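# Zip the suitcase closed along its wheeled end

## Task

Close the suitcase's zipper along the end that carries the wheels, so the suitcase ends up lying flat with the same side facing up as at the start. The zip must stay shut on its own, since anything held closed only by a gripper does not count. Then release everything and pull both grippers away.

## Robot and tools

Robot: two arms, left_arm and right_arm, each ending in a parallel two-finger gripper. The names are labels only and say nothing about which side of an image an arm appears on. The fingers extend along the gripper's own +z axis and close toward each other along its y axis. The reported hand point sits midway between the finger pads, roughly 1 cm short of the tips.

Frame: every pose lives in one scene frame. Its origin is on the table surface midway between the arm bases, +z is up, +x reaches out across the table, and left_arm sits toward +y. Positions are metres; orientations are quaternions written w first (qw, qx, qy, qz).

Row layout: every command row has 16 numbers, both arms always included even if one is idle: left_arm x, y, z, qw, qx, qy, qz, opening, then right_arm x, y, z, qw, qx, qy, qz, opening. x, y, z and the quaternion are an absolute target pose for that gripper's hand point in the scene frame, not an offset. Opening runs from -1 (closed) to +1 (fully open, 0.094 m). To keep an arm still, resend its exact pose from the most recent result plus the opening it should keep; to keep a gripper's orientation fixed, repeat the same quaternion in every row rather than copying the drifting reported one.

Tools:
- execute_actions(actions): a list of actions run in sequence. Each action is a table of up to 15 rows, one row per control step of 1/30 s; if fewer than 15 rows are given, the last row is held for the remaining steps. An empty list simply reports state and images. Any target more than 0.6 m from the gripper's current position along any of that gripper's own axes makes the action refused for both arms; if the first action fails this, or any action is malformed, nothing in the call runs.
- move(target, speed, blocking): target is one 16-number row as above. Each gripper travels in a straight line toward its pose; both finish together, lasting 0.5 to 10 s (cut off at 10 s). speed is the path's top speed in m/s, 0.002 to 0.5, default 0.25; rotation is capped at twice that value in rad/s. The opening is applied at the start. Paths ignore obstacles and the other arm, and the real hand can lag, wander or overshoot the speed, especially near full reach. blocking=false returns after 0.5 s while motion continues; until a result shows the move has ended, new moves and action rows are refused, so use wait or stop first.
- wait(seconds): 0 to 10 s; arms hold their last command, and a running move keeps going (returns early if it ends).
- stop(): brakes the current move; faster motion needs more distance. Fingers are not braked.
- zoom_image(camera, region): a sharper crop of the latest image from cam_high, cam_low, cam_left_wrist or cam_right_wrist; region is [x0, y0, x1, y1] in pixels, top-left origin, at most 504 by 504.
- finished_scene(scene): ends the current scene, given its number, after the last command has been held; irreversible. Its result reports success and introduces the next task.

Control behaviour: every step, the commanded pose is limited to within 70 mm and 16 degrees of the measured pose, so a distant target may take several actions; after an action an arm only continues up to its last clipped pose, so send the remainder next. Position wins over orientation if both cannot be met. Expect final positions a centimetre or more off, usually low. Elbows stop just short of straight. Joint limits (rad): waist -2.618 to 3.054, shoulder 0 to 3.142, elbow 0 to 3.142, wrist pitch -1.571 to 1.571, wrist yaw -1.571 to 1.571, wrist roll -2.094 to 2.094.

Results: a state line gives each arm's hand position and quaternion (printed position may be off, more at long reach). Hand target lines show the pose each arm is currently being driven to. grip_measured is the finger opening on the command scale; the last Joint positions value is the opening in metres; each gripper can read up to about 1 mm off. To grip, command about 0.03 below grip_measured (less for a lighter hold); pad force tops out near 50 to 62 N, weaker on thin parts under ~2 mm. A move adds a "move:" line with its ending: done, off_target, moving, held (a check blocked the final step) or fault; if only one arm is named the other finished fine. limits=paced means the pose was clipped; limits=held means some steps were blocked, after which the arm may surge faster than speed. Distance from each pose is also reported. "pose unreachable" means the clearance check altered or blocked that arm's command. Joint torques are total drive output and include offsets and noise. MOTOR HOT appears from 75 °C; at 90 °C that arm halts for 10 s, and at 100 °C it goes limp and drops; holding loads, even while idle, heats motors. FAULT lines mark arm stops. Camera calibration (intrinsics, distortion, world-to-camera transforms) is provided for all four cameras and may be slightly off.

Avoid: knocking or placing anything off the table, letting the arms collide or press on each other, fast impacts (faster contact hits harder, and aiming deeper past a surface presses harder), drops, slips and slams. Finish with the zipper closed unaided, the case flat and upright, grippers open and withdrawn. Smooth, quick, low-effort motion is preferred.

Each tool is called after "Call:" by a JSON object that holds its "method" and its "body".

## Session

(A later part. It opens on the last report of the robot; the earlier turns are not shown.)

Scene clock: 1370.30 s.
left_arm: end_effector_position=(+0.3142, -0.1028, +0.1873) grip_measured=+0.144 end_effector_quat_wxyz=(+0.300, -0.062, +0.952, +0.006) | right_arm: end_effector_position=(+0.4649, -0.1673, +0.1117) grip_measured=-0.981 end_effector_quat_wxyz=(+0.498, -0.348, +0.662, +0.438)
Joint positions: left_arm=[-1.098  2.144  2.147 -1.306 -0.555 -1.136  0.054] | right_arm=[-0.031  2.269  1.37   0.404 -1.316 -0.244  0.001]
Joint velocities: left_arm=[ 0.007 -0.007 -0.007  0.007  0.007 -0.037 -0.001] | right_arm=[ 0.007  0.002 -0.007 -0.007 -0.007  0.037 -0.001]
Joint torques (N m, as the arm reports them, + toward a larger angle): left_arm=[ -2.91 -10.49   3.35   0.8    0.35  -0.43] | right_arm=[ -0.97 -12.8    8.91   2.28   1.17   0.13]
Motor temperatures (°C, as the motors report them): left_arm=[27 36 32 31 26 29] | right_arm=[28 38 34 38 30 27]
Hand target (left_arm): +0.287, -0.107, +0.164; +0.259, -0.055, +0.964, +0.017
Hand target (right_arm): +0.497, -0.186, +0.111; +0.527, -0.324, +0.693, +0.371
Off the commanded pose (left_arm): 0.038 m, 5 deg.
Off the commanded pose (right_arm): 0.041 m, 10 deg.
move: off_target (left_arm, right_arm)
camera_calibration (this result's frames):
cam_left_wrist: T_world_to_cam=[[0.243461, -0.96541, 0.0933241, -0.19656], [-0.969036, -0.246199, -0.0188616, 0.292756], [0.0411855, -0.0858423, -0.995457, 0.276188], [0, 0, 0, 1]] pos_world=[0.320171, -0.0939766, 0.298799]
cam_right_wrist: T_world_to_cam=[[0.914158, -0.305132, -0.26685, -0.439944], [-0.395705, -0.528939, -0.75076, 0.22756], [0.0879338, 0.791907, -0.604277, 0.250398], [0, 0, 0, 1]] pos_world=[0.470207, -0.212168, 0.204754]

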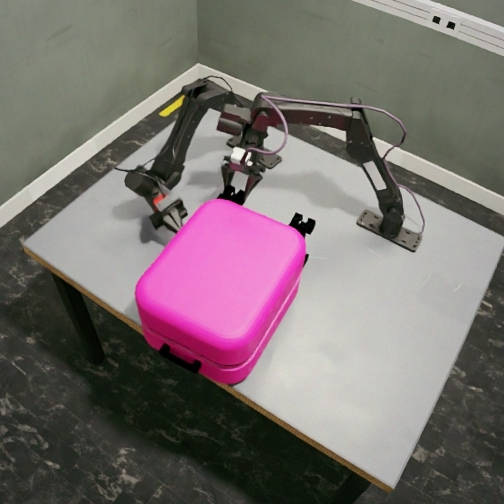

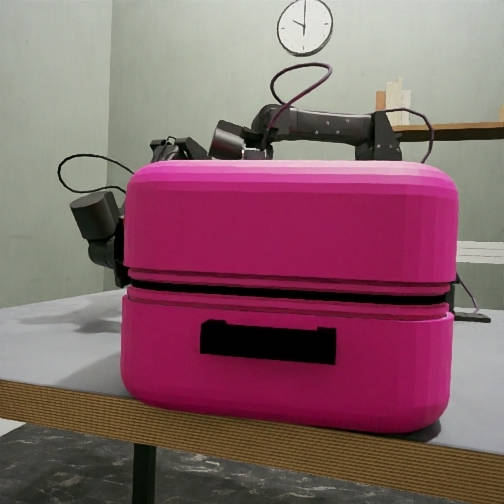

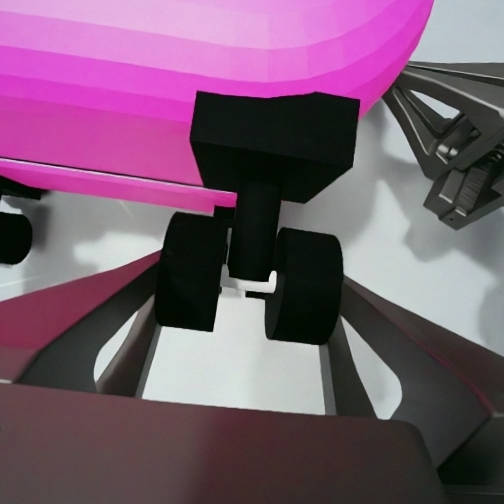

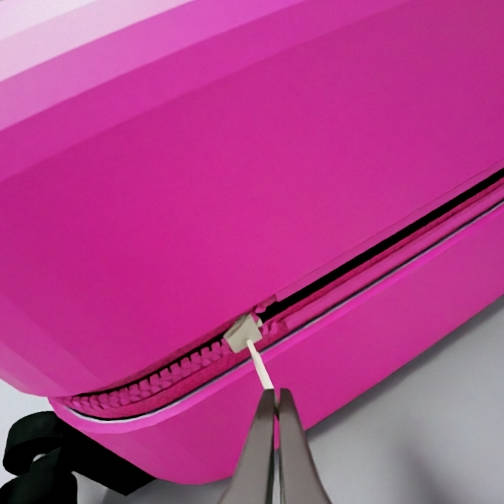

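Call:
{"method": "execute_actions", "body": {"actions": [[[0.282,-0.108,0.163,0.2584,-0.0539,0.9644,0.0144,0.07,0.506,-0.181,0.109,0.5266,-0.3237,0.6943,0.3687,-1],[0.282,-0.108,0.163,0.2584,-0.0539,0.9644,0.0144,0.07,0.508,-0.181,0.109,0.5266,-0.3237,0.6943,0.3687,-1],[0.282,-0.108,0.163,0.2584,-0.0539,0.9644,0.0144,0.07,0.510,-0.181,0.109,0.5266,-0.3237,0.6943,0.3687,-1],[0.282,-0.108,0.163,0.2584,-0.0539,0.9644,0.0144,0.07,0.512,-0.181,0.109,0.5266,-0.3237,0.6943,0.3687,-1]]]}}

Call:
{"method": "zoom_image", "body": {"camera": "cam_right_wrist", "region": [180, 260, 340, 420]}}

Scene clock: 1378.93 s.
left_arm: end_effector_position=(+0.3154, -0.1029, +0.1874) grip_measured=+0.144 end_effector_quat_wxyz=(+0.307, -0.065, +0.949, +0.007) | right_arm: end_effector_position=(+0.4707, -0.1662, +0.1124) grip_measured=-0.979 end_effector_quat_wxyz=(+0.493, -0.347, +0.662, +0.445)
Joint positions: left_arm=[-1.101  2.142  2.137 -1.295 -0.57  -1.142  0.054] | right_arm=[-0.028  2.291  1.416  0.373 -1.325 -0.24   0.001]
Joint velocities: left_arm=[-0.017  0.002 -0.007 -0.095  0.007 -0.022  0.   ] | right_arm=[ 0.017  0.002  0.002  0.007  0.007 -0.037  0.001]
Joint torques (N m, as the arm reports them, + toward a larger angle): left_arm=[ -3.28 -10.77   3.32   0.66   0.44  -0.45] | right_arm=[ -0.74 -13.12   9.22   2.34   1.27   0.14]
Motor temperatures (°C, as the motors report them): left_arm=[27 36 32 30 26 29] | right_arm=[28 39 34 38 31 27]
Hand target (left_arm): +0.283, -0.107, +0.164; +0.259, -0.055, +0.964, +0.017
Hand target (right_arm): +0.506, -0.185, +0.113; +0.527, -0.324, +0.692, +0.372
Off the commanded pose (left_arm): 0.042 m, 6 deg.
Off the commanded pose (right_arm): 0.044 m, 11 deg.
camera_calibration (this result's frames):
cam_left_wrist: T_world_to_cam=[[0.247574, -0.964042, 0.0965962, -0.198698], [-0.967211, -0.251749, -0.0335464, 0.295536], [0.0566581, -0.0851237, -0.994758, 0.271275], [0, 0, 0, 1]] pos_world=[0.319669, -0.0940604, 0.298961]
cam_right_wrist: T_world_to_cam=[[0.914158, -0.293545, -0.279545, -0.441398], [-0.398815, -0.52792, -0.749831, 0.23247], [0.0725317, 0.796952, -0.599673, 0.256966], [0, 0, 0, 1]] pos_world=[0.477582, -0.211634, 0.205018]

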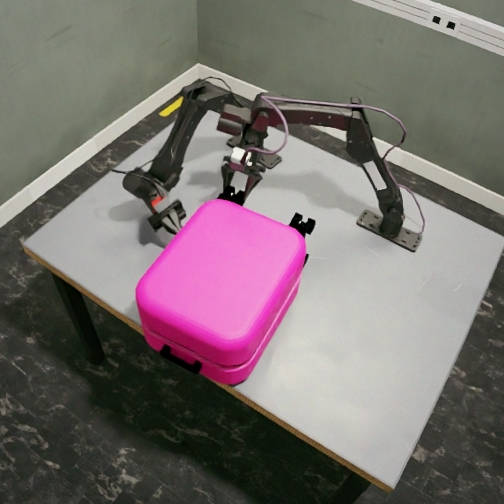

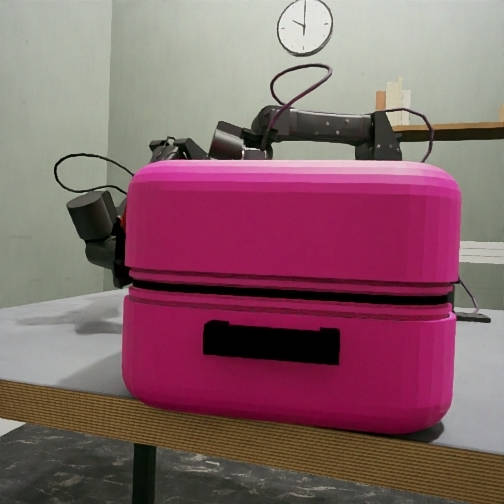

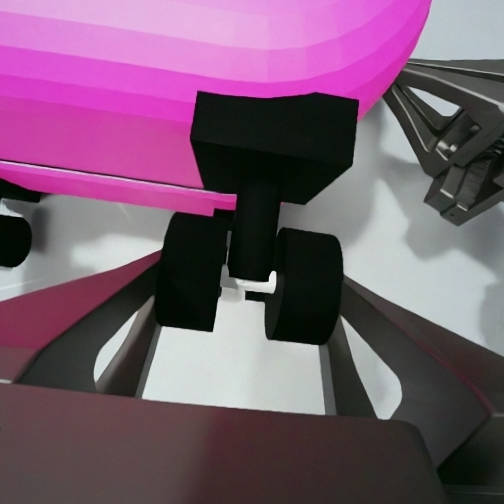

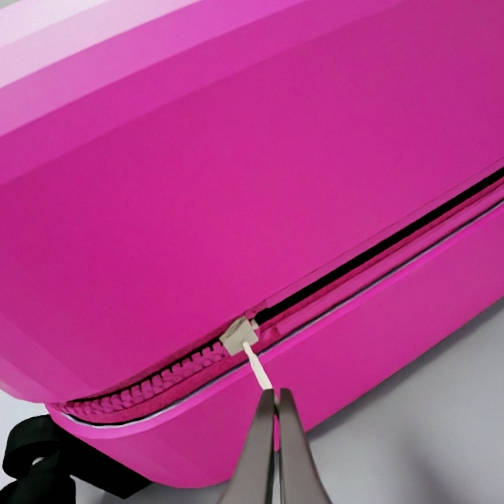

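Region (180, 260, 340, 420) of cam_right_wrist's 504x504 image, scaled by 3.150, with more detail than that image has.

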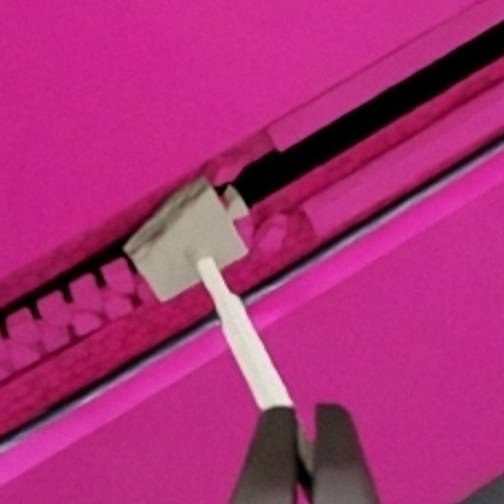

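Call:
{"method": "execute_actions", "body": {"actions": [[[0.280,-0.108,0.163,0.2584,-0.0539,0.9644,0.0144,0.07,0.514,-0.180,0.109,0.5266,-0.3237,0.6943,0.3687,-1],[0.280,-0.108,0.163,0.2584,-0.0539,0.9644,0.0144,0.07,0.516,-0.180,0.109,0.5266,-0.3237,0.6943,0.3687,-1],[0.280,-0.108,0.163,0.2584,-0.0539,0.9644,0.0144,0.07,0.518,-0.180,0.109,0.5266,-0.3237,0.6943,0.3687,-1],[0.280,-0.108,0.163,0.2584,-0.0539,0.9644,0.0144,0.07,0.520,-0.180,0.109,0.5266,-0.3237,0.6943,0.3687,-1]]]}}

Call:
{"method": "zoom_image", "body": {"camera": "cam_right_wrist", "region": [180, 260, 340, 420]}}

Scene clock: 1385.57 s.
left_arm: end_effector_position=(+0.3151, -0.1021, +0.1877) grip_measured=+0.144 end_effector_quat_wxyz=(+0.309, -0.066, +0.949, +0.009) | right_arm: end_effector_position=(+0.4893, -0.1704, +0.1155) grip_measured=-0.991 end_effector_quat_wxyz=(+0.505, -0.343, +0.670, +0.423)
Joint positions: left_arm=[-1.103  2.14   2.134 -1.296 -0.576 -1.144  0.054] | right_arm=[-0.027  2.314  1.477  0.363 -1.276 -0.233  0.   ]
Joint velocities: left_arm=[-0.022 -0.027 -0.017 -0.168  0.022 -0.037  0.001] | right_arm=[-0.042  0.051  0.286  0.139  0.886 -0.007 -0.004]
Joint torques (N m, as the arm reports them, + toward a larger angle): left_arm=[ -3.46 -10.82   3.21   0.9    0.41  -0.49] | right_arm=[ -0.08 -13.42   7.07   2.07  -0.29   0.08]
Motor temperatures (°C, as the motors report them): left_arm=[27 37 32 30 26 29] | right_arm=[28 40 34 38 32 27]
Hand target (left_arm): +0.281, -0.107, +0.165; +0.260, -0.055, +0.964, +0.017
Hand target (right_arm): +0.514, -0.183, +0.112; +0.527, -0.324, +0.693, +0.371
Off the commanded pose (left_arm): 0.043 m, 6 deg.
Off the commanded pose (right_arm): 0.033 m, 8 deg.
camera_calibration (this result's frames):
cam_left_wrist: T_world_to_cam=[[0.248935, -0.963934, 0.094145, -0.197861], [-0.966646, -0.253321, -0.0377304, 0.295889], [0.0602185, -0.0816125, -0.994843, 0.270887], [0, 0, 0, 1]] pos_world=[0.318963, -0.0936626, 0.299282]
cam_right_wrist: T_world_to_cam=[[0.905841, -0.339338, -0.253577, -0.465474], [-0.406678, -0.529025, -0.744812, 0.243091], [0.118594, 0.777806, -0.617214, 0.237014], [0, 0, 0, 1]] pos_world=[0.492397, -0.213703, 0.209311]

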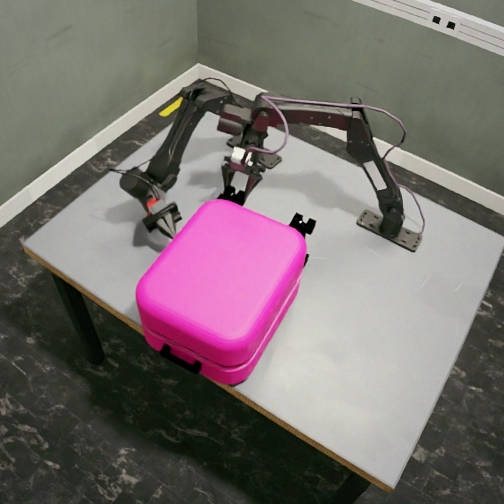

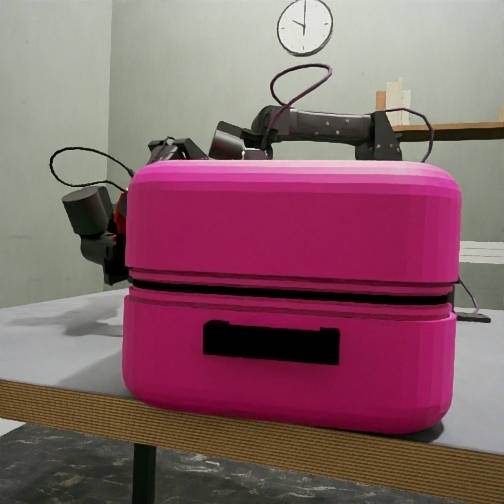

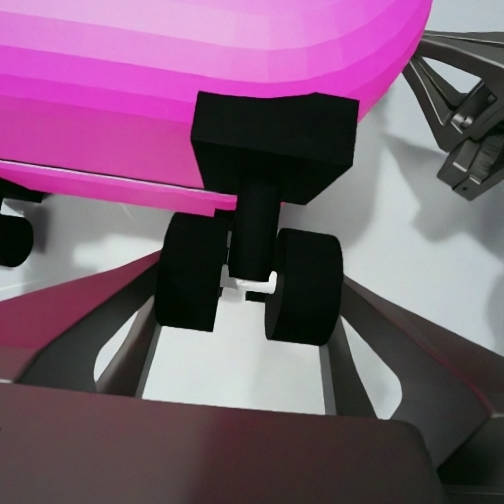

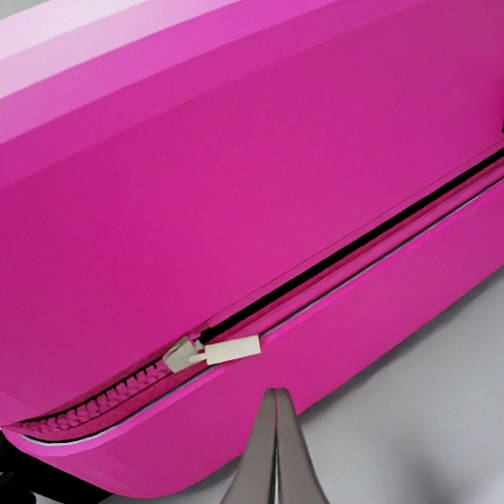

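Region (180, 260, 340, 420) of cam_right_wrist's 504x504 image, scaled by 3.150, with more detail than that image has.

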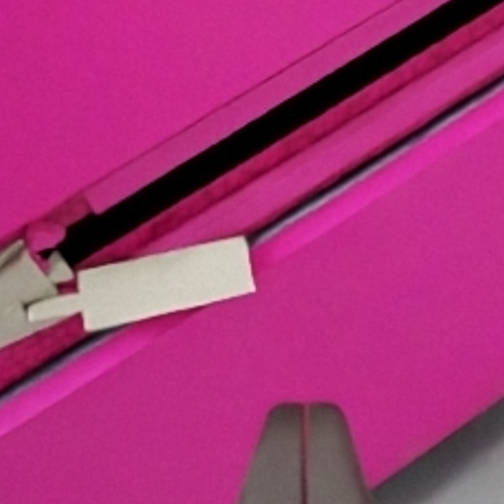

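Call:
{"method": "execute_actions", "body": {"actions": [[[0.300,-0.105,0.178,0.28,-0.058,0.958,0.012,0.07,0.500,-0.195,0.112,0.5266,-0.3237,0.6943,0.3687,-1],[0.300,-0.105,0.178,0.28,-0.058,0.958,0.012,0.07,0.500,-0.195,0.112,0.5266,-0.3237,0.6943,0.3687,-1],[0.300,-0.105,0.178,0.28,-0.058,0.958,0.012,0.07,0.495,-0.200,0.112,0.5266,-0.3237,0.6943,0.3687,-1],[0.300,-0.105,0.178,0.28,-0.058,0.958,0.012,0.07,0.490,-0.200,0.112,0.5266,-0.3237,0.6943,0.3687,-1],[0.314,-0.103,0.186,0.29,-0.060,0.955,0.010,0.07,0.485,-0.200,0.112,0.5266,-0.3237,0.6943,0.3687,-1],[0.314,-0.103,0.186,0.29,-0.060,0.955,0.010,0.07,0.480,-0.200,0.112,0.5266,-0.3237,0.6943,0.3687,-1],[0.314,-0.103,0.186,0.29,-0.060,0.955,0.010,0.07,0.475,-0.200,0.112,0.5266,-0.3237,0.6943,0.3687,-1],[0.314,-0.103,0.186,0.29,-0.060,0.955,0.010,0.07,0.470,-0.200,0.112,0.5266,-0.3237,0.6943,0.3687,-1]]]}}

Scene clock: 1393.23 s.
left_arm: end_effector_position=(+0.3130, -0.1014, +0.1887) grip_measured=+0.144 end_effector_quat_wxyz=(+0.293, -0.060, +0.954, +0.007) | right_arm: end_effector_position=(+0.4746, -0.2016, +0.1074) grip_measured=-0.993 end_effector_quat_wxyz=(+0.521, -0.314, +0.702, +0.369)
Joint positions: left_arm=[-1.094  2.145  2.16  -1.325 -0.54  -1.13   0.054] | right_arm=[-0.081  2.213  1.308  0.4   -1.181 -0.278  0.   ]
Joint velocities: left_arm=[-0.007  0.022 -0.007 -0.022 -0.066 -0.022  0.001] | right_arm=[-0.017 -0.012 -0.007  0.022 -0.081 -0.007  0.001]
Joint torques (N m, as the arm reports them, + toward a larger angle): left_arm=[ 0.1  -9.94  8.44  1.02 -0.21 -0.01] | right_arm=[ -0.08 -14.71   4.46   2.12  -0.39  -0.08]
Motor temperatures (°C, as the motors report them): left_arm=[27 37 32 30 26 29] | right_arm=[28 41 34 38 31 27]
Hand target (left_arm): +0.314, -0.103, +0.186; +0.290, -0.060, +0.955, +0.010
Hand target (right_arm): +0.471, -0.200, +0.112; +0.527, -0.324, +0.694, +0.369
Off the commanded pose (left_arm): 0.003 m, 1 deg.
Off the commanded pose (right_arm): 0.007 m, 2 deg.
camera_calibration (this result's frames):
cam_left_wrist: T_world_to_cam=[[0.239626, -0.966877, 0.0879124, -0.192957], [-0.970545, -0.240889, -0.00390174, 0.290179], [0.0249497, -0.084388, -0.996121, 0.283092], [0, 0, 0, 1]] pos_world=[0.320806, -0.0927751, 0.300089]
cam_right_wrist: T_world_to_cam=[[0.853112, -0.468569, -0.229441, -0.468433], [-0.474498, -0.513988, -0.714611, 0.246507], [0.216915, 0.718512, -0.660824, 0.20418], [0, 0, 0, 1]] pos_world=[0.472303, -0.239497, 0.203606]

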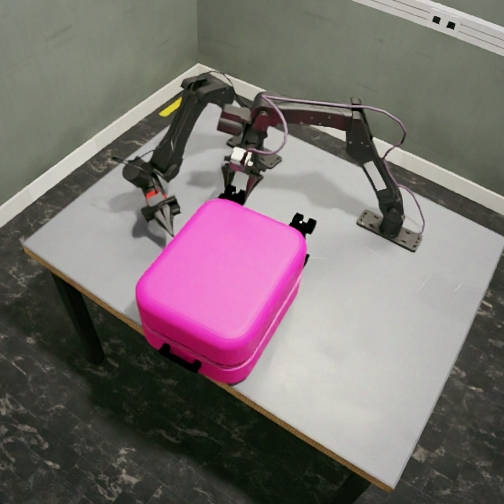

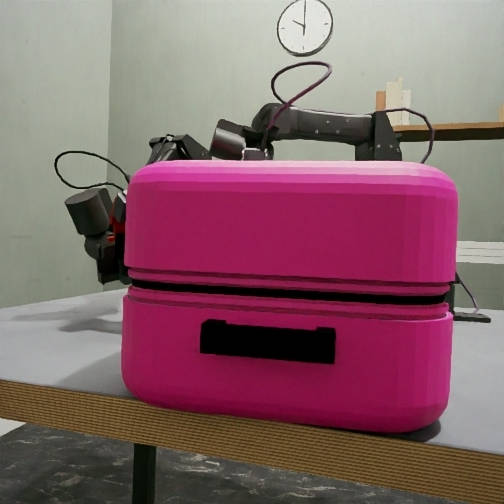

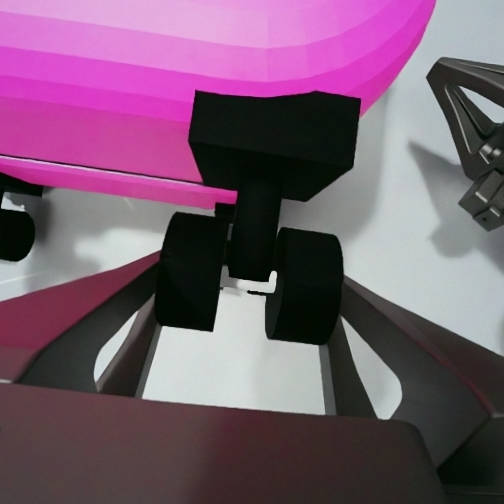

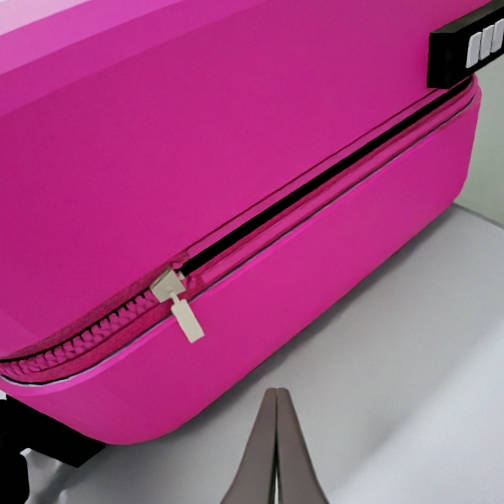

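Call:
{"method": "zoom_image", "body": {"camera": "cam_right_wrist", "region": [110, 230, 250, 370]}}

Region (110, 230, 250, 370) of cam_right_wrist's 504x504 image, scaled by 3.600, with more detail than that image has.

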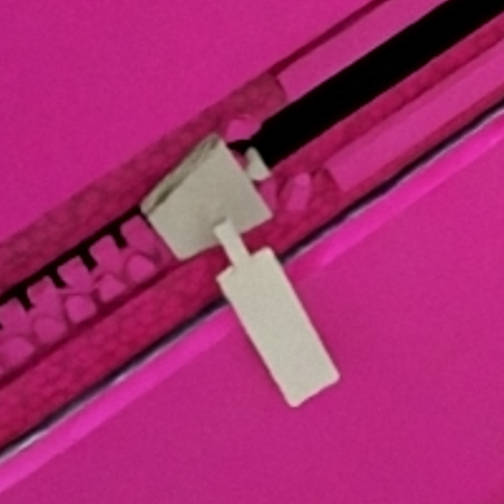

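Call:
{"method": "move", "body": {"target": [0.314,-0.103,0.186,0.29,-0.060,0.955,0.010,0.07,0.449,-0.172,0.104,0.5421,-0.4116,0.6460,0.3454,-0.5], "speed": 0.1}}

Scene clock: 1419.47 s.
left_arm: end_effector_position=(+0.3130, -0.1014, +0.1888) grip_measured=+0.144 end_effector_quat_wxyz=(+0.293, -0.060, +0.954, +0.007) | right_arm: end_effector_position=(+0.4559, -0.1771, +0.1023) grip_measured=-0.502 end_effector_quat_wxyz=(+0.547, -0.408, +0.649, +0.336)
Joint positions: left_arm=[-1.094  2.145  2.161 -1.325 -0.54  -1.13   0.054] | right_arm=[-0.043  2.198  1.256  0.41  -1.218 -0.515  0.023]
Joint velocities: left_arm=[ 0.007  0.012 -0.007  0.037  0.022 -0.022 -0.001] | right_arm=[-0.007 -0.017 -0.002  0.022 -0.081 -0.051  0.002]
Joint torques (N m, as the arm reports them, + toward a larger angle): left_arm=[-0.04 -9.94  8.34  0.99 -0.22 -0.05] | right_arm=[  0.63 -14.44   4.39   1.82  -0.39  -0.05]
Motor temperatures (°C, as the motors report them): left_arm=[27 37 34 30 26 29] | right_arm=[28 43 32 38 30 27]
Hand target (left_arm): +0.314, -0.103, +0.186; +0.290, -0.060, +0.955, +0.010
Hand target (right_arm): +0.449, -0.172, +0.104; +0.542, -0.411, +0.646, +0.345
Off the commanded pose (left_arm): 0.003 m, 1 deg.
Off the commanded pose (right_arm): 0.009 m, 1 deg.
move: done
camera_calibration (this result's frames):
cam_left_wrist: T_world_to_cam=[[0.239626, -0.966877, 0.0879124, -0.192942], [-0.970545, -0.240889, -0.00390174, 0.290173], [0.0249497, -0.084388, -0.996121, 0.283186], [0, 0, 0, 1]] pos_world=[0.320794, -0.0927536, 0.300182]
cam_right_wrist: T_world_to_cam=[[0.924622, -0.379778, -0.0290208, -0.479591], [-0.278146, -0.621201, -0.732629, 0.140014], [0.260209, 0.685477, -0.68001, 0.163603], [0, 0, 0, 1]] pos_world=[0.439814, -0.207308, 0.199912]

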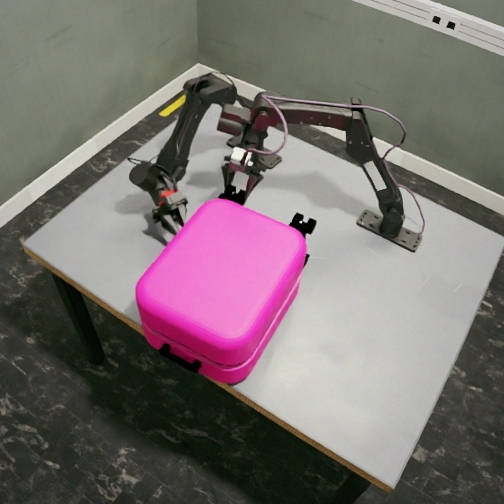

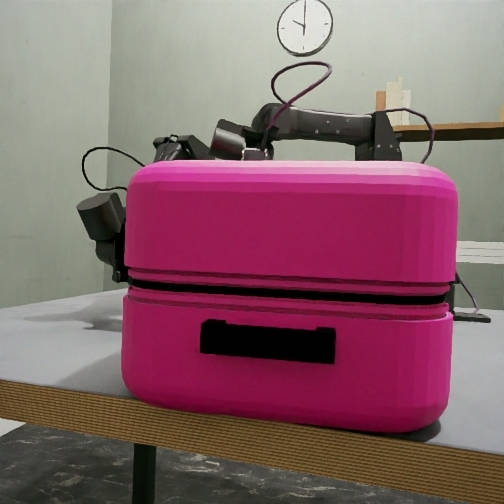

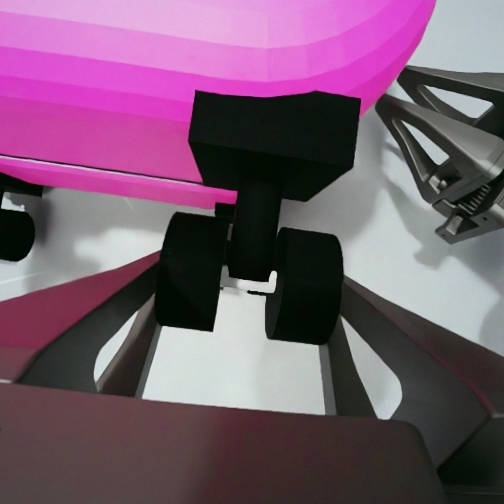

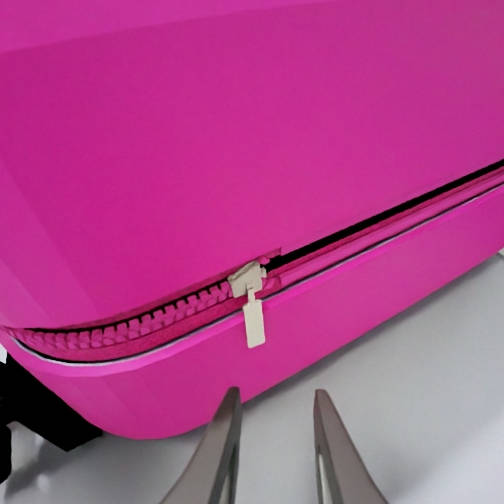

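Call:
{"method": "move", "body": {"target": [0.314,-0.103,0.186,0.29,-0.060,0.955,0.010,0.07,0.461,-0.143,0.101,0.5421,-0.4116,0.6460,0.3454,-0.5], "speed": 0.06}}

Scene clock: 1424.30 s.
left_arm: end_effector_position=(+0.3131, -0.1010, +0.1887) grip_measured=+0.144 end_effector_quat_wxyz=(+0.292, -0.060, +0.954, +0.007) | right_arm: end_effector_position=(+0.4608, -0.1520, +0.1054) grip_measured=-0.502 end_effector_quat_wxyz=(+0.548, -0.409, +0.647, +0.338)
Joint positions: left_arm=[-1.093  2.145  2.161 -1.326 -0.539 -1.13   0.054] | right_arm=[ 0.015  2.204  1.256  0.488 -1.173 -0.44   0.023]
Joint velocities: left_arm=[-0.012  0.007  0.002 -0.022  0.007 -0.051 -0.   ] | right_arm=[ 0.002  0.017 -0.002  0.051 -0.007  0.051  0.   ]
Joint torques (N m, as the arm reports them, + toward a larger angle): left_arm=[ 0.03 -9.83  8.46  1.04 -0.26  0.03] | right_arm=[  1.9  -11.87   6.05   2.15  -0.24   0.08]
Motor temperatures (°C, as the motors report them): left_arm=[27 37 34 30 26 29] | right_arm=[28 43 32 38 30 27]
Hand target (left_arm): +0.314, -0.103, +0.186; +0.290, -0.060, +0.955, +0.010
Hand target (right_arm): +0.461, -0.143, +0.101; +0.542, -0.412, +0.646, +0.346
Off the commanded pose (left_arm): 0.003 m, 0 deg.
Off the commanded pose (right_arm): 0.010 m, 1 deg.
move: done
camera_calibration (this result's frames):
cam_left_wrist: T_world_to_cam=[[0.240344, -0.96679, 0.0868987, -0.192587], [-0.970388, -0.241531, -0.00326172, 0.290149], [0.0241421, -0.0835415, -0.996212, 0.283475], [0, 0, 0, 1]] pos_world=[0.321, -0.0924292, 0.300083]
cam_right_wrist: T_world_to_cam=[[0.926873, -0.374381, -0.0272907, -0.474904], [-0.272501, -0.621076, -0.734852, 0.156829], [0.258165, 0.688551, -0.677678, 0.148388], [0, 0, 0, 1]] pos_world=[0.444603, -0.182565, 0.202845]

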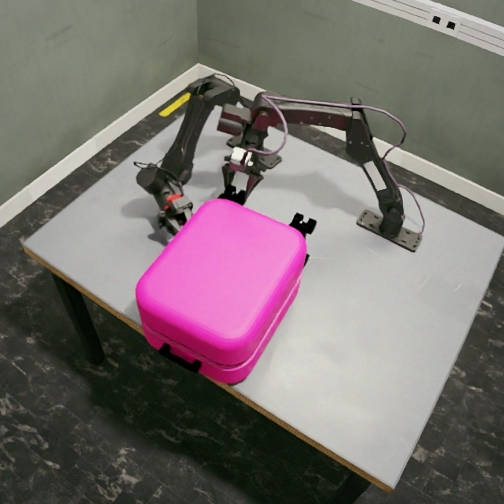

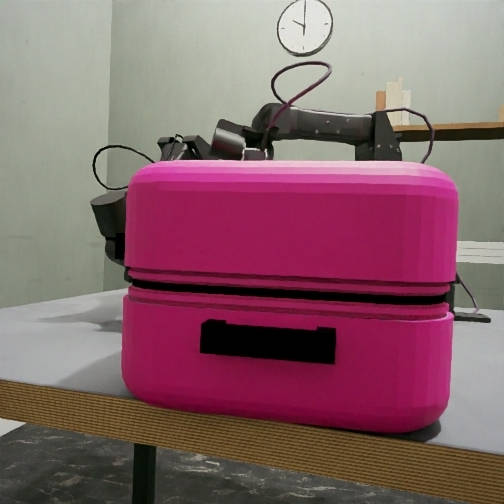

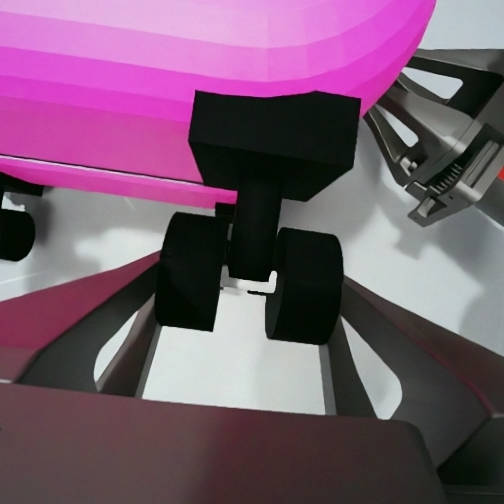

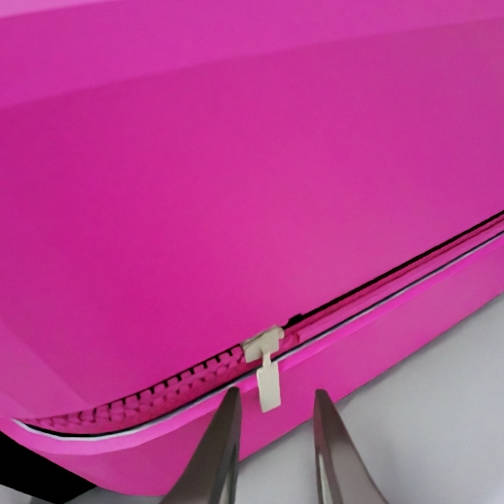

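Call:
{"method": "execute_actions", "body": {"actions": [[[0.314,-0.103,0.180,0.29,-0.060,0.955,0.010,0.07,0.459,-0.143,0.096,0.5421,-0.4116,0.6460,0.3454,-0.68]],[[0.314,-0.103,0.180,0.29,-0.060,0.955,0.010,0.07,0.459,-0.141,0.096,0.5421,-0.4116,0.6460,0.3454,-0.72]]]}}

Call:
{"method": "zoom_image", "body": {"camera": "cam_right_wrist", "region": [180, 290, 380, 490]}}

Scene clock: 1431.33 s.
left_arm: end_effector_position=(+0.3131, -0.1010, +0.1887) grip_measured=+0.144 end_effector_quat_wxyz=(+0.292, -0.060, +0.954, +0.007) | right_arm: end_effector_position=(+0.4625, -0.1495, +0.1046) grip_measured=-0.718 end_effector_quat_wxyz=(+0.551, -0.411, +0.644, +0.334)
Joint positions: left_arm=[-1.093  2.145  2.161 -1.326 -0.539 -1.13   0.054] | right_arm=[ 0.022  2.211  1.256  0.512 -1.165 -0.434  0.013]
Joint velocities: left_arm=[ 0.012  0.007 -0.022 -0.051 -0.022  0.051 -0.002] | right_arm=[ 0.012 -0.012  0.007  0.007  0.007 -0.022 -0.001]
Joint torques (N m, as the arm reports them, + toward a larger angle): left_arm=[ -0.03 -10.55   5.36   1.3   -0.24  -0.03] | right_arm=[  1.57 -11.86   4.95   2.18  -0.24   0.09]
Motor temperatures (°C, as the motors report them): left_arm=[27 37 34 30 26 29] | right_arm=[28 42 32 38 30 27]
Hand target (left_arm): +0.314, -0.103, +0.180; +0.290, -0.060, +0.955, +0.010
Hand target (right_arm): +0.459, -0.141, +0.096; +0.542, -0.412, +0.646, +0.345
Off the commanded pose (left_arm): 0.009 m, 0 deg.
Off the commanded pose (right_arm): 0.013 m, 2 deg.
camera_calibration (this result's frames):
cam_left_wrist: T_world_to_cam=[[0.240344, -0.96679, 0.0868987, -0.192587], [-0.970388, -0.241531, -0.00326172, 0.290149], [0.0241421, -0.0835415, -0.996212, 0.283475], [0, 0, 0, 1]] pos_world=[0.321, -0.0924292, 0.300083]
cam_right_wrist: T_world_to_cam=[[0.926587, -0.375746, -0.0158969, -0.476789], [-0.265002, -0.622332, -0.736531, 0.154806], [0.266855, 0.686672, -0.676217, 0.141236], [0, 0, 0, 1]] pos_world=[0.445121, -0.179794, 0.201946]

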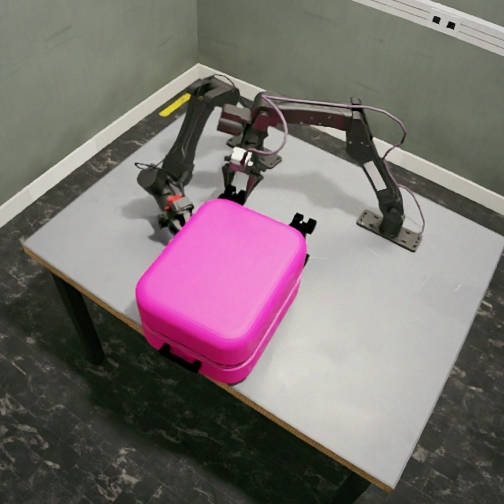

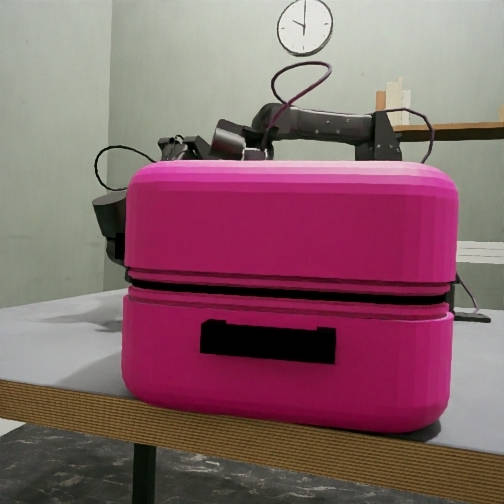

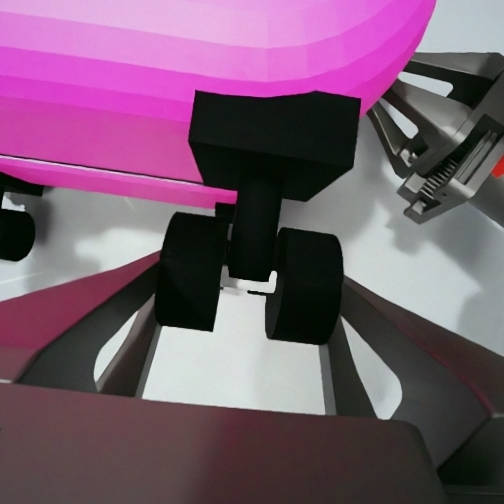

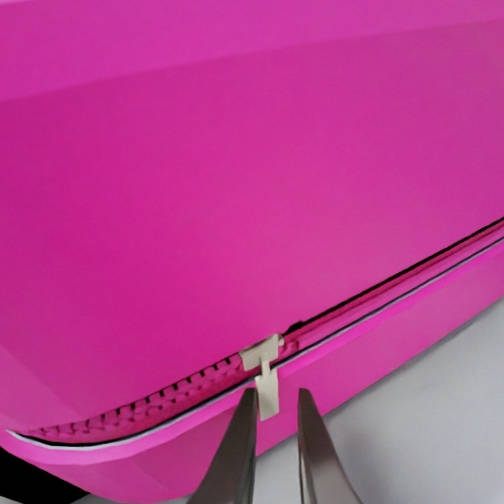

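Region (180, 290, 380, 490) of cam_right_wrist's 504x504 image, scaled by 2.520, with more detail than that image has.

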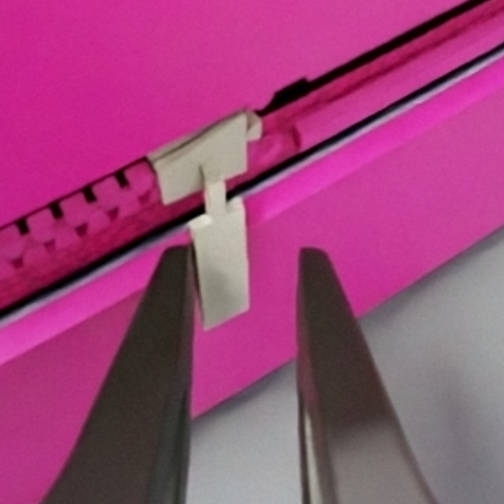

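Call:
{"method": "execute_actions", "body": {"actions": [[[0.314,-0.103,0.180,0.29,-0.060,0.955,0.010,0.07,0.456,-0.140,0.096,0.5421,-0.4116,0.6460,0.3454,-0.9]]]}}

Call:
{"method": "zoom_image", "body": {"camera": "cam_right_wrist", "region": [180, 290, 380, 490]}}

Scene clock: 1436.67 s.
left_arm: end_effector_position=(+0.3131, -0.1010, +0.1887) grip_measured=+0.144 end_effector_quat_wxyz=(+0.292, -0.060, +0.954, +0.007) | right_arm: end_effector_position=(+0.4617, -0.1478, +0.1043) grip_measured=-0.898 end_effector_quat_wxyz=(+0.552, -0.413, +0.643, +0.334)
Joint positions: left_arm=[-1.093  2.145  2.161 -1.326 -0.539 -1.13   0.054] | right_arm=[ 0.025  2.211  1.25   0.526 -1.164 -0.432  0.005]
Joint velocities: left_arm=[-0.002 -0.012  0.007 -0.022 -0.007 -0.022 -0.   ] | right_arm=[-0.002  0.007 -0.002  0.037  0.066 -0.007  0.   ]
Joint torques (N m, as the arm reports them, + toward a larger angle): left_arm=[  0.1  -10.4    5.38   1.29  -0.23  -0.03] | right_arm=[  1.4  -12.58   4.2    2.14  -0.24   0.08]
Motor temperatures (°C, as the motors report them): left_arm=[27 37 34 30 26 29] | right_arm=[28 41 32 38 30 27]
Hand target (left_arm): +0.314, -0.103, +0.180; +0.290, -0.060, +0.955, +0.010
Hand target (right_arm): +0.456, -0.140, +0.096; +0.542, -0.412, +0.646, +0.345
Off the commanded pose (left_arm): 0.009 m, 0 deg.
Off the commanded pose (right_arm): 0.013 m, 2 deg.
camera_calibration (this result's frames):
cam_left_wrist: T_world_to_cam=[[0.240344, -0.96679, 0.0868987, -0.192587], [-0.970388, -0.241531, -0.00326172, 0.290149], [0.0241421, -0.0835415, -0.996212, 0.283475], [0, 0, 0, 1]] pos_world=[0.321, -0.0924292, 0.300083]
cam_right_wrist: T_world_to_cam=[[0.927285, -0.374204, -0.0106652, -0.476111], [-0.259893, -0.622994, -0.73779, 0.153099], [0.26944, 0.686914, -0.674946, 0.138807], [0, 0, 0, 1]] pos_world=[0.44388, -0.178131, 0.201564]

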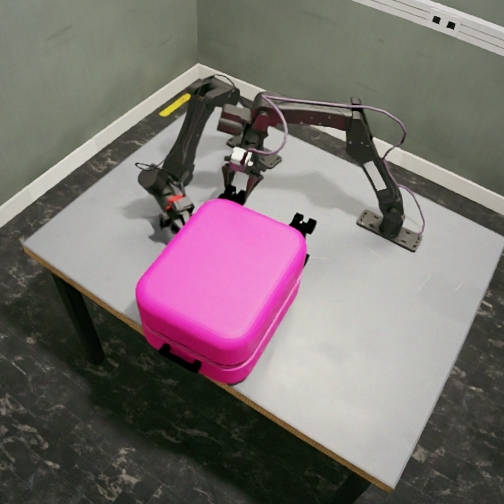

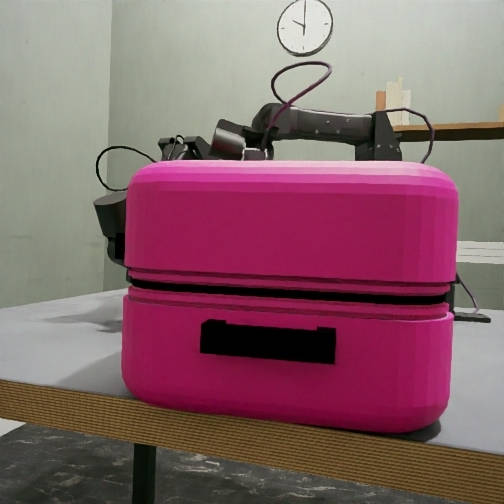

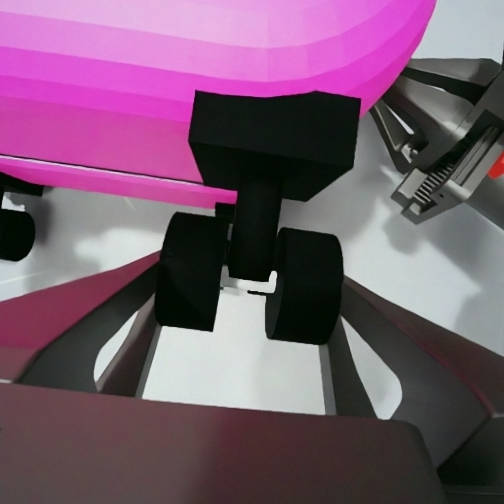

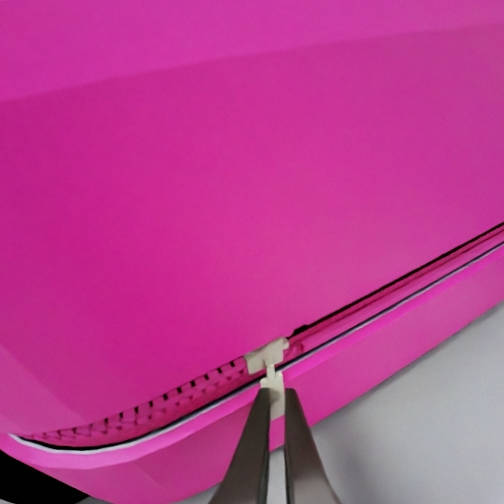

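Region (180, 290, 380, 490) of cam_right_wrist's 504x504 image, scaled by 2.520, with more detail than that image has.

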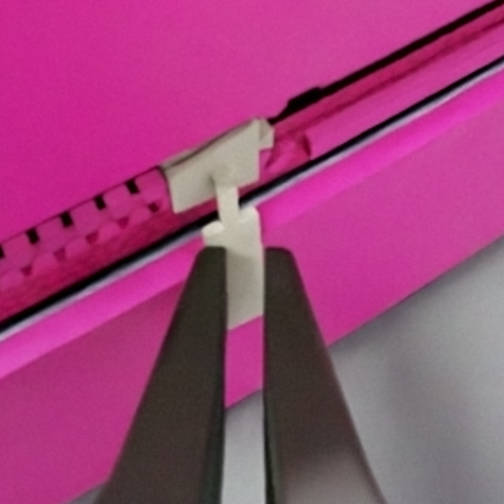

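Call:
{"method": "execute_actions", "body": {"actions": [[[0.314,-0.103,0.180,0.29,-0.060,0.955,0.010,0.07,0.456,-0.156,0.092,0.5421,-0.4116,0.6460,0.3454,-0.9],[0.314,-0.103,0.180,0.29,-0.060,0.955,0.010,0.07,0.456,-0.156,0.092,0.5421,-0.4116,0.6460,0.3454,-0.9],[0.314,-0.103,0.180,0.29,-0.060,0.955,0.010,0.07,0.456,-0.156,0.092,0.5421,-0.4116,0.6460,0.3454,-0.9],[0.314,-0.103,0.180,0.29,-0.060,0.955,0.010,0.07,0.456,-0.156,0.090,0.5421,-0.4116,0.6460,0.3454,-0.55]],[[0.314,-0.103,0.180,0.29,-0.060,0.955,0.010,0.07,0.457,-0.150,0.088,0.5421,-0.4116,0.6460,0.3454,-0.55],[0.314,-0.103,0.180,0.29,-0.060,0.955,0.010,0.07,0.457,-0.148,0.088,0.5421,-0.4116,0.6460,0.3454,-0.55],[0.314,-0.103,0.180,0.29,-0.060,0.955,0.010,0.07,0.457,-0.146,0.088,0.5421,-0.4116,0.6460,0.3454,-0.55],[0.314,-0.103,0.180,0.29,-0.060,0.955,0.010,0.07,0.457,-0.144,0.088,0.5421,-0.4116,0.6460,0.3454,-0.55],[0.314,-0.103,0.180,0.29,-0.060,0.955,0.010,0.07,0.457,-0.142,0.088,0.5421,-0.4116,0.6460,0.3454,-0.55],[0.314,-0.103,0.180,0.29,-0.060,0.955,0.010,0.07,0.457,-0.140,0.088,0.5421,-0.4116,0.6460,0.3454,-0.55]]]}}

Call:
{"method": "zoom_image", "body": {"camera": "cam_right_wrist", "region": [180, 290, 380, 490]}}

Scene clock: 1445.33 s.
left_arm: end_effector_position=(+0.3131, -0.1010, +0.1887) grip_measured=+0.144 end_effector_quat_wxyz=(+0.292, -0.060, +0.954, +0.007) | right_arm: end_effector_position=(+0.4634, -0.1518, +0.0997) grip_measured=-0.552 end_effector_quat_wxyz=(+0.555, -0.412, +0.643, +0.330)
Joint positions: left_arm=[-1.093  2.145  2.161 -1.326 -0.539 -1.129  0.054] | right_arm=[ 0.018  2.225  1.25   0.542 -1.164 -0.434  0.021]
Joint velocities: left_arm=[-0.017  0.002  0.002 -0.037 -0.022 -0.051 -0.002] | right_arm=[-0.002 -0.022 -0.002  0.007 -0.007  0.081  0.002]
Joint torques (N m, as the arm reports them, + toward a larger angle): left_arm=[ -0.02 -10.51   5.39   1.31  -0.27   0.  ] | right_arm=[  2.09 -11.84   4.14   2.2   -0.27   0.09]
Motor temperatures (°C, as the motors report them): left_arm=[26 38 33 30 26 29] | right_arm=[28 41 32 38 30 27]
Hand target (left_arm): +0.314, -0.103, +0.180; +0.290, -0.060, +0.955, +0.010
Hand target (right_arm): +0.457, -0.140, +0.088; +0.542, -0.412, +0.646, +0.346
Off the commanded pose (left_arm): 0.009 m, 0 deg.
Off the commanded pose (right_arm): 0.018 m, 2 deg.
camera_calibration (this result's frames):
cam_left_wrist: T_world_to_cam=[[0.240039, -0.966885, 0.0866888, -0.192461], [-0.970464, -0.241223, -0.00329505, 0.29021], [0.0240973, -0.0833374, -0.99623, 0.283513], [0, 0, 0, 1]] pos_world=[0.321005, -0.0924554, 0.300084]
cam_right_wrist: T_world_to_cam=[[0.924585, -0.380925, -0.00622758, -0.479381], [-0.26123, -0.621993, -0.738162, 0.148482], [0.277311, 0.68412, -0.674594, 0.133846], [0, 0, 0, 1]] pos_world=[0.4449, -0.181821, 0.19691]

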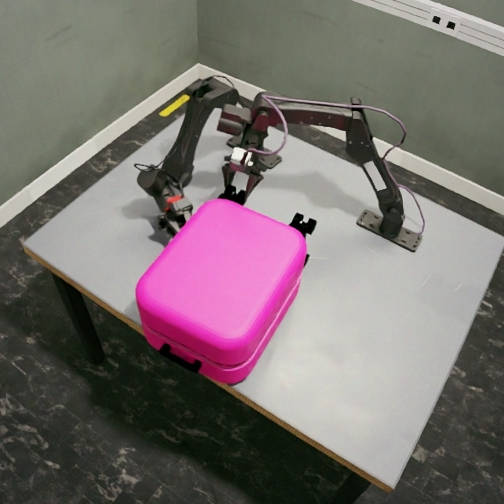

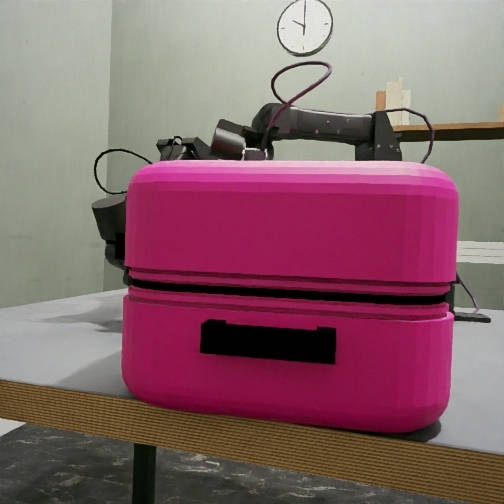

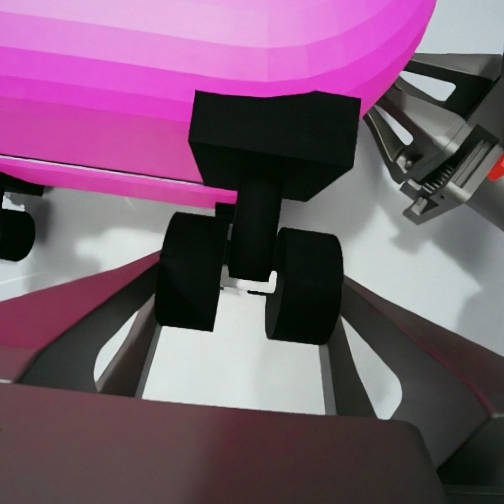

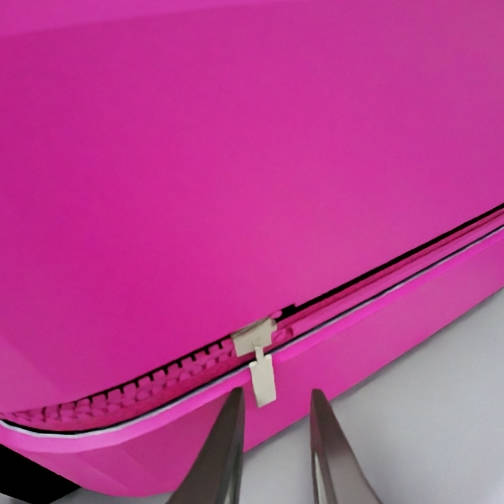

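Region (180, 290, 380, 490) of cam_right_wrist's 504x504 image, scaled by 2.520, with more detail than that image has.

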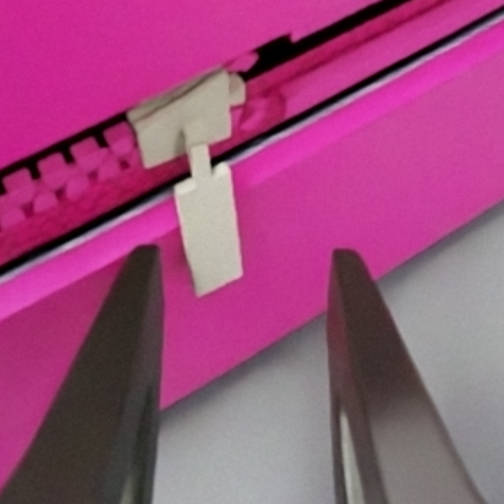

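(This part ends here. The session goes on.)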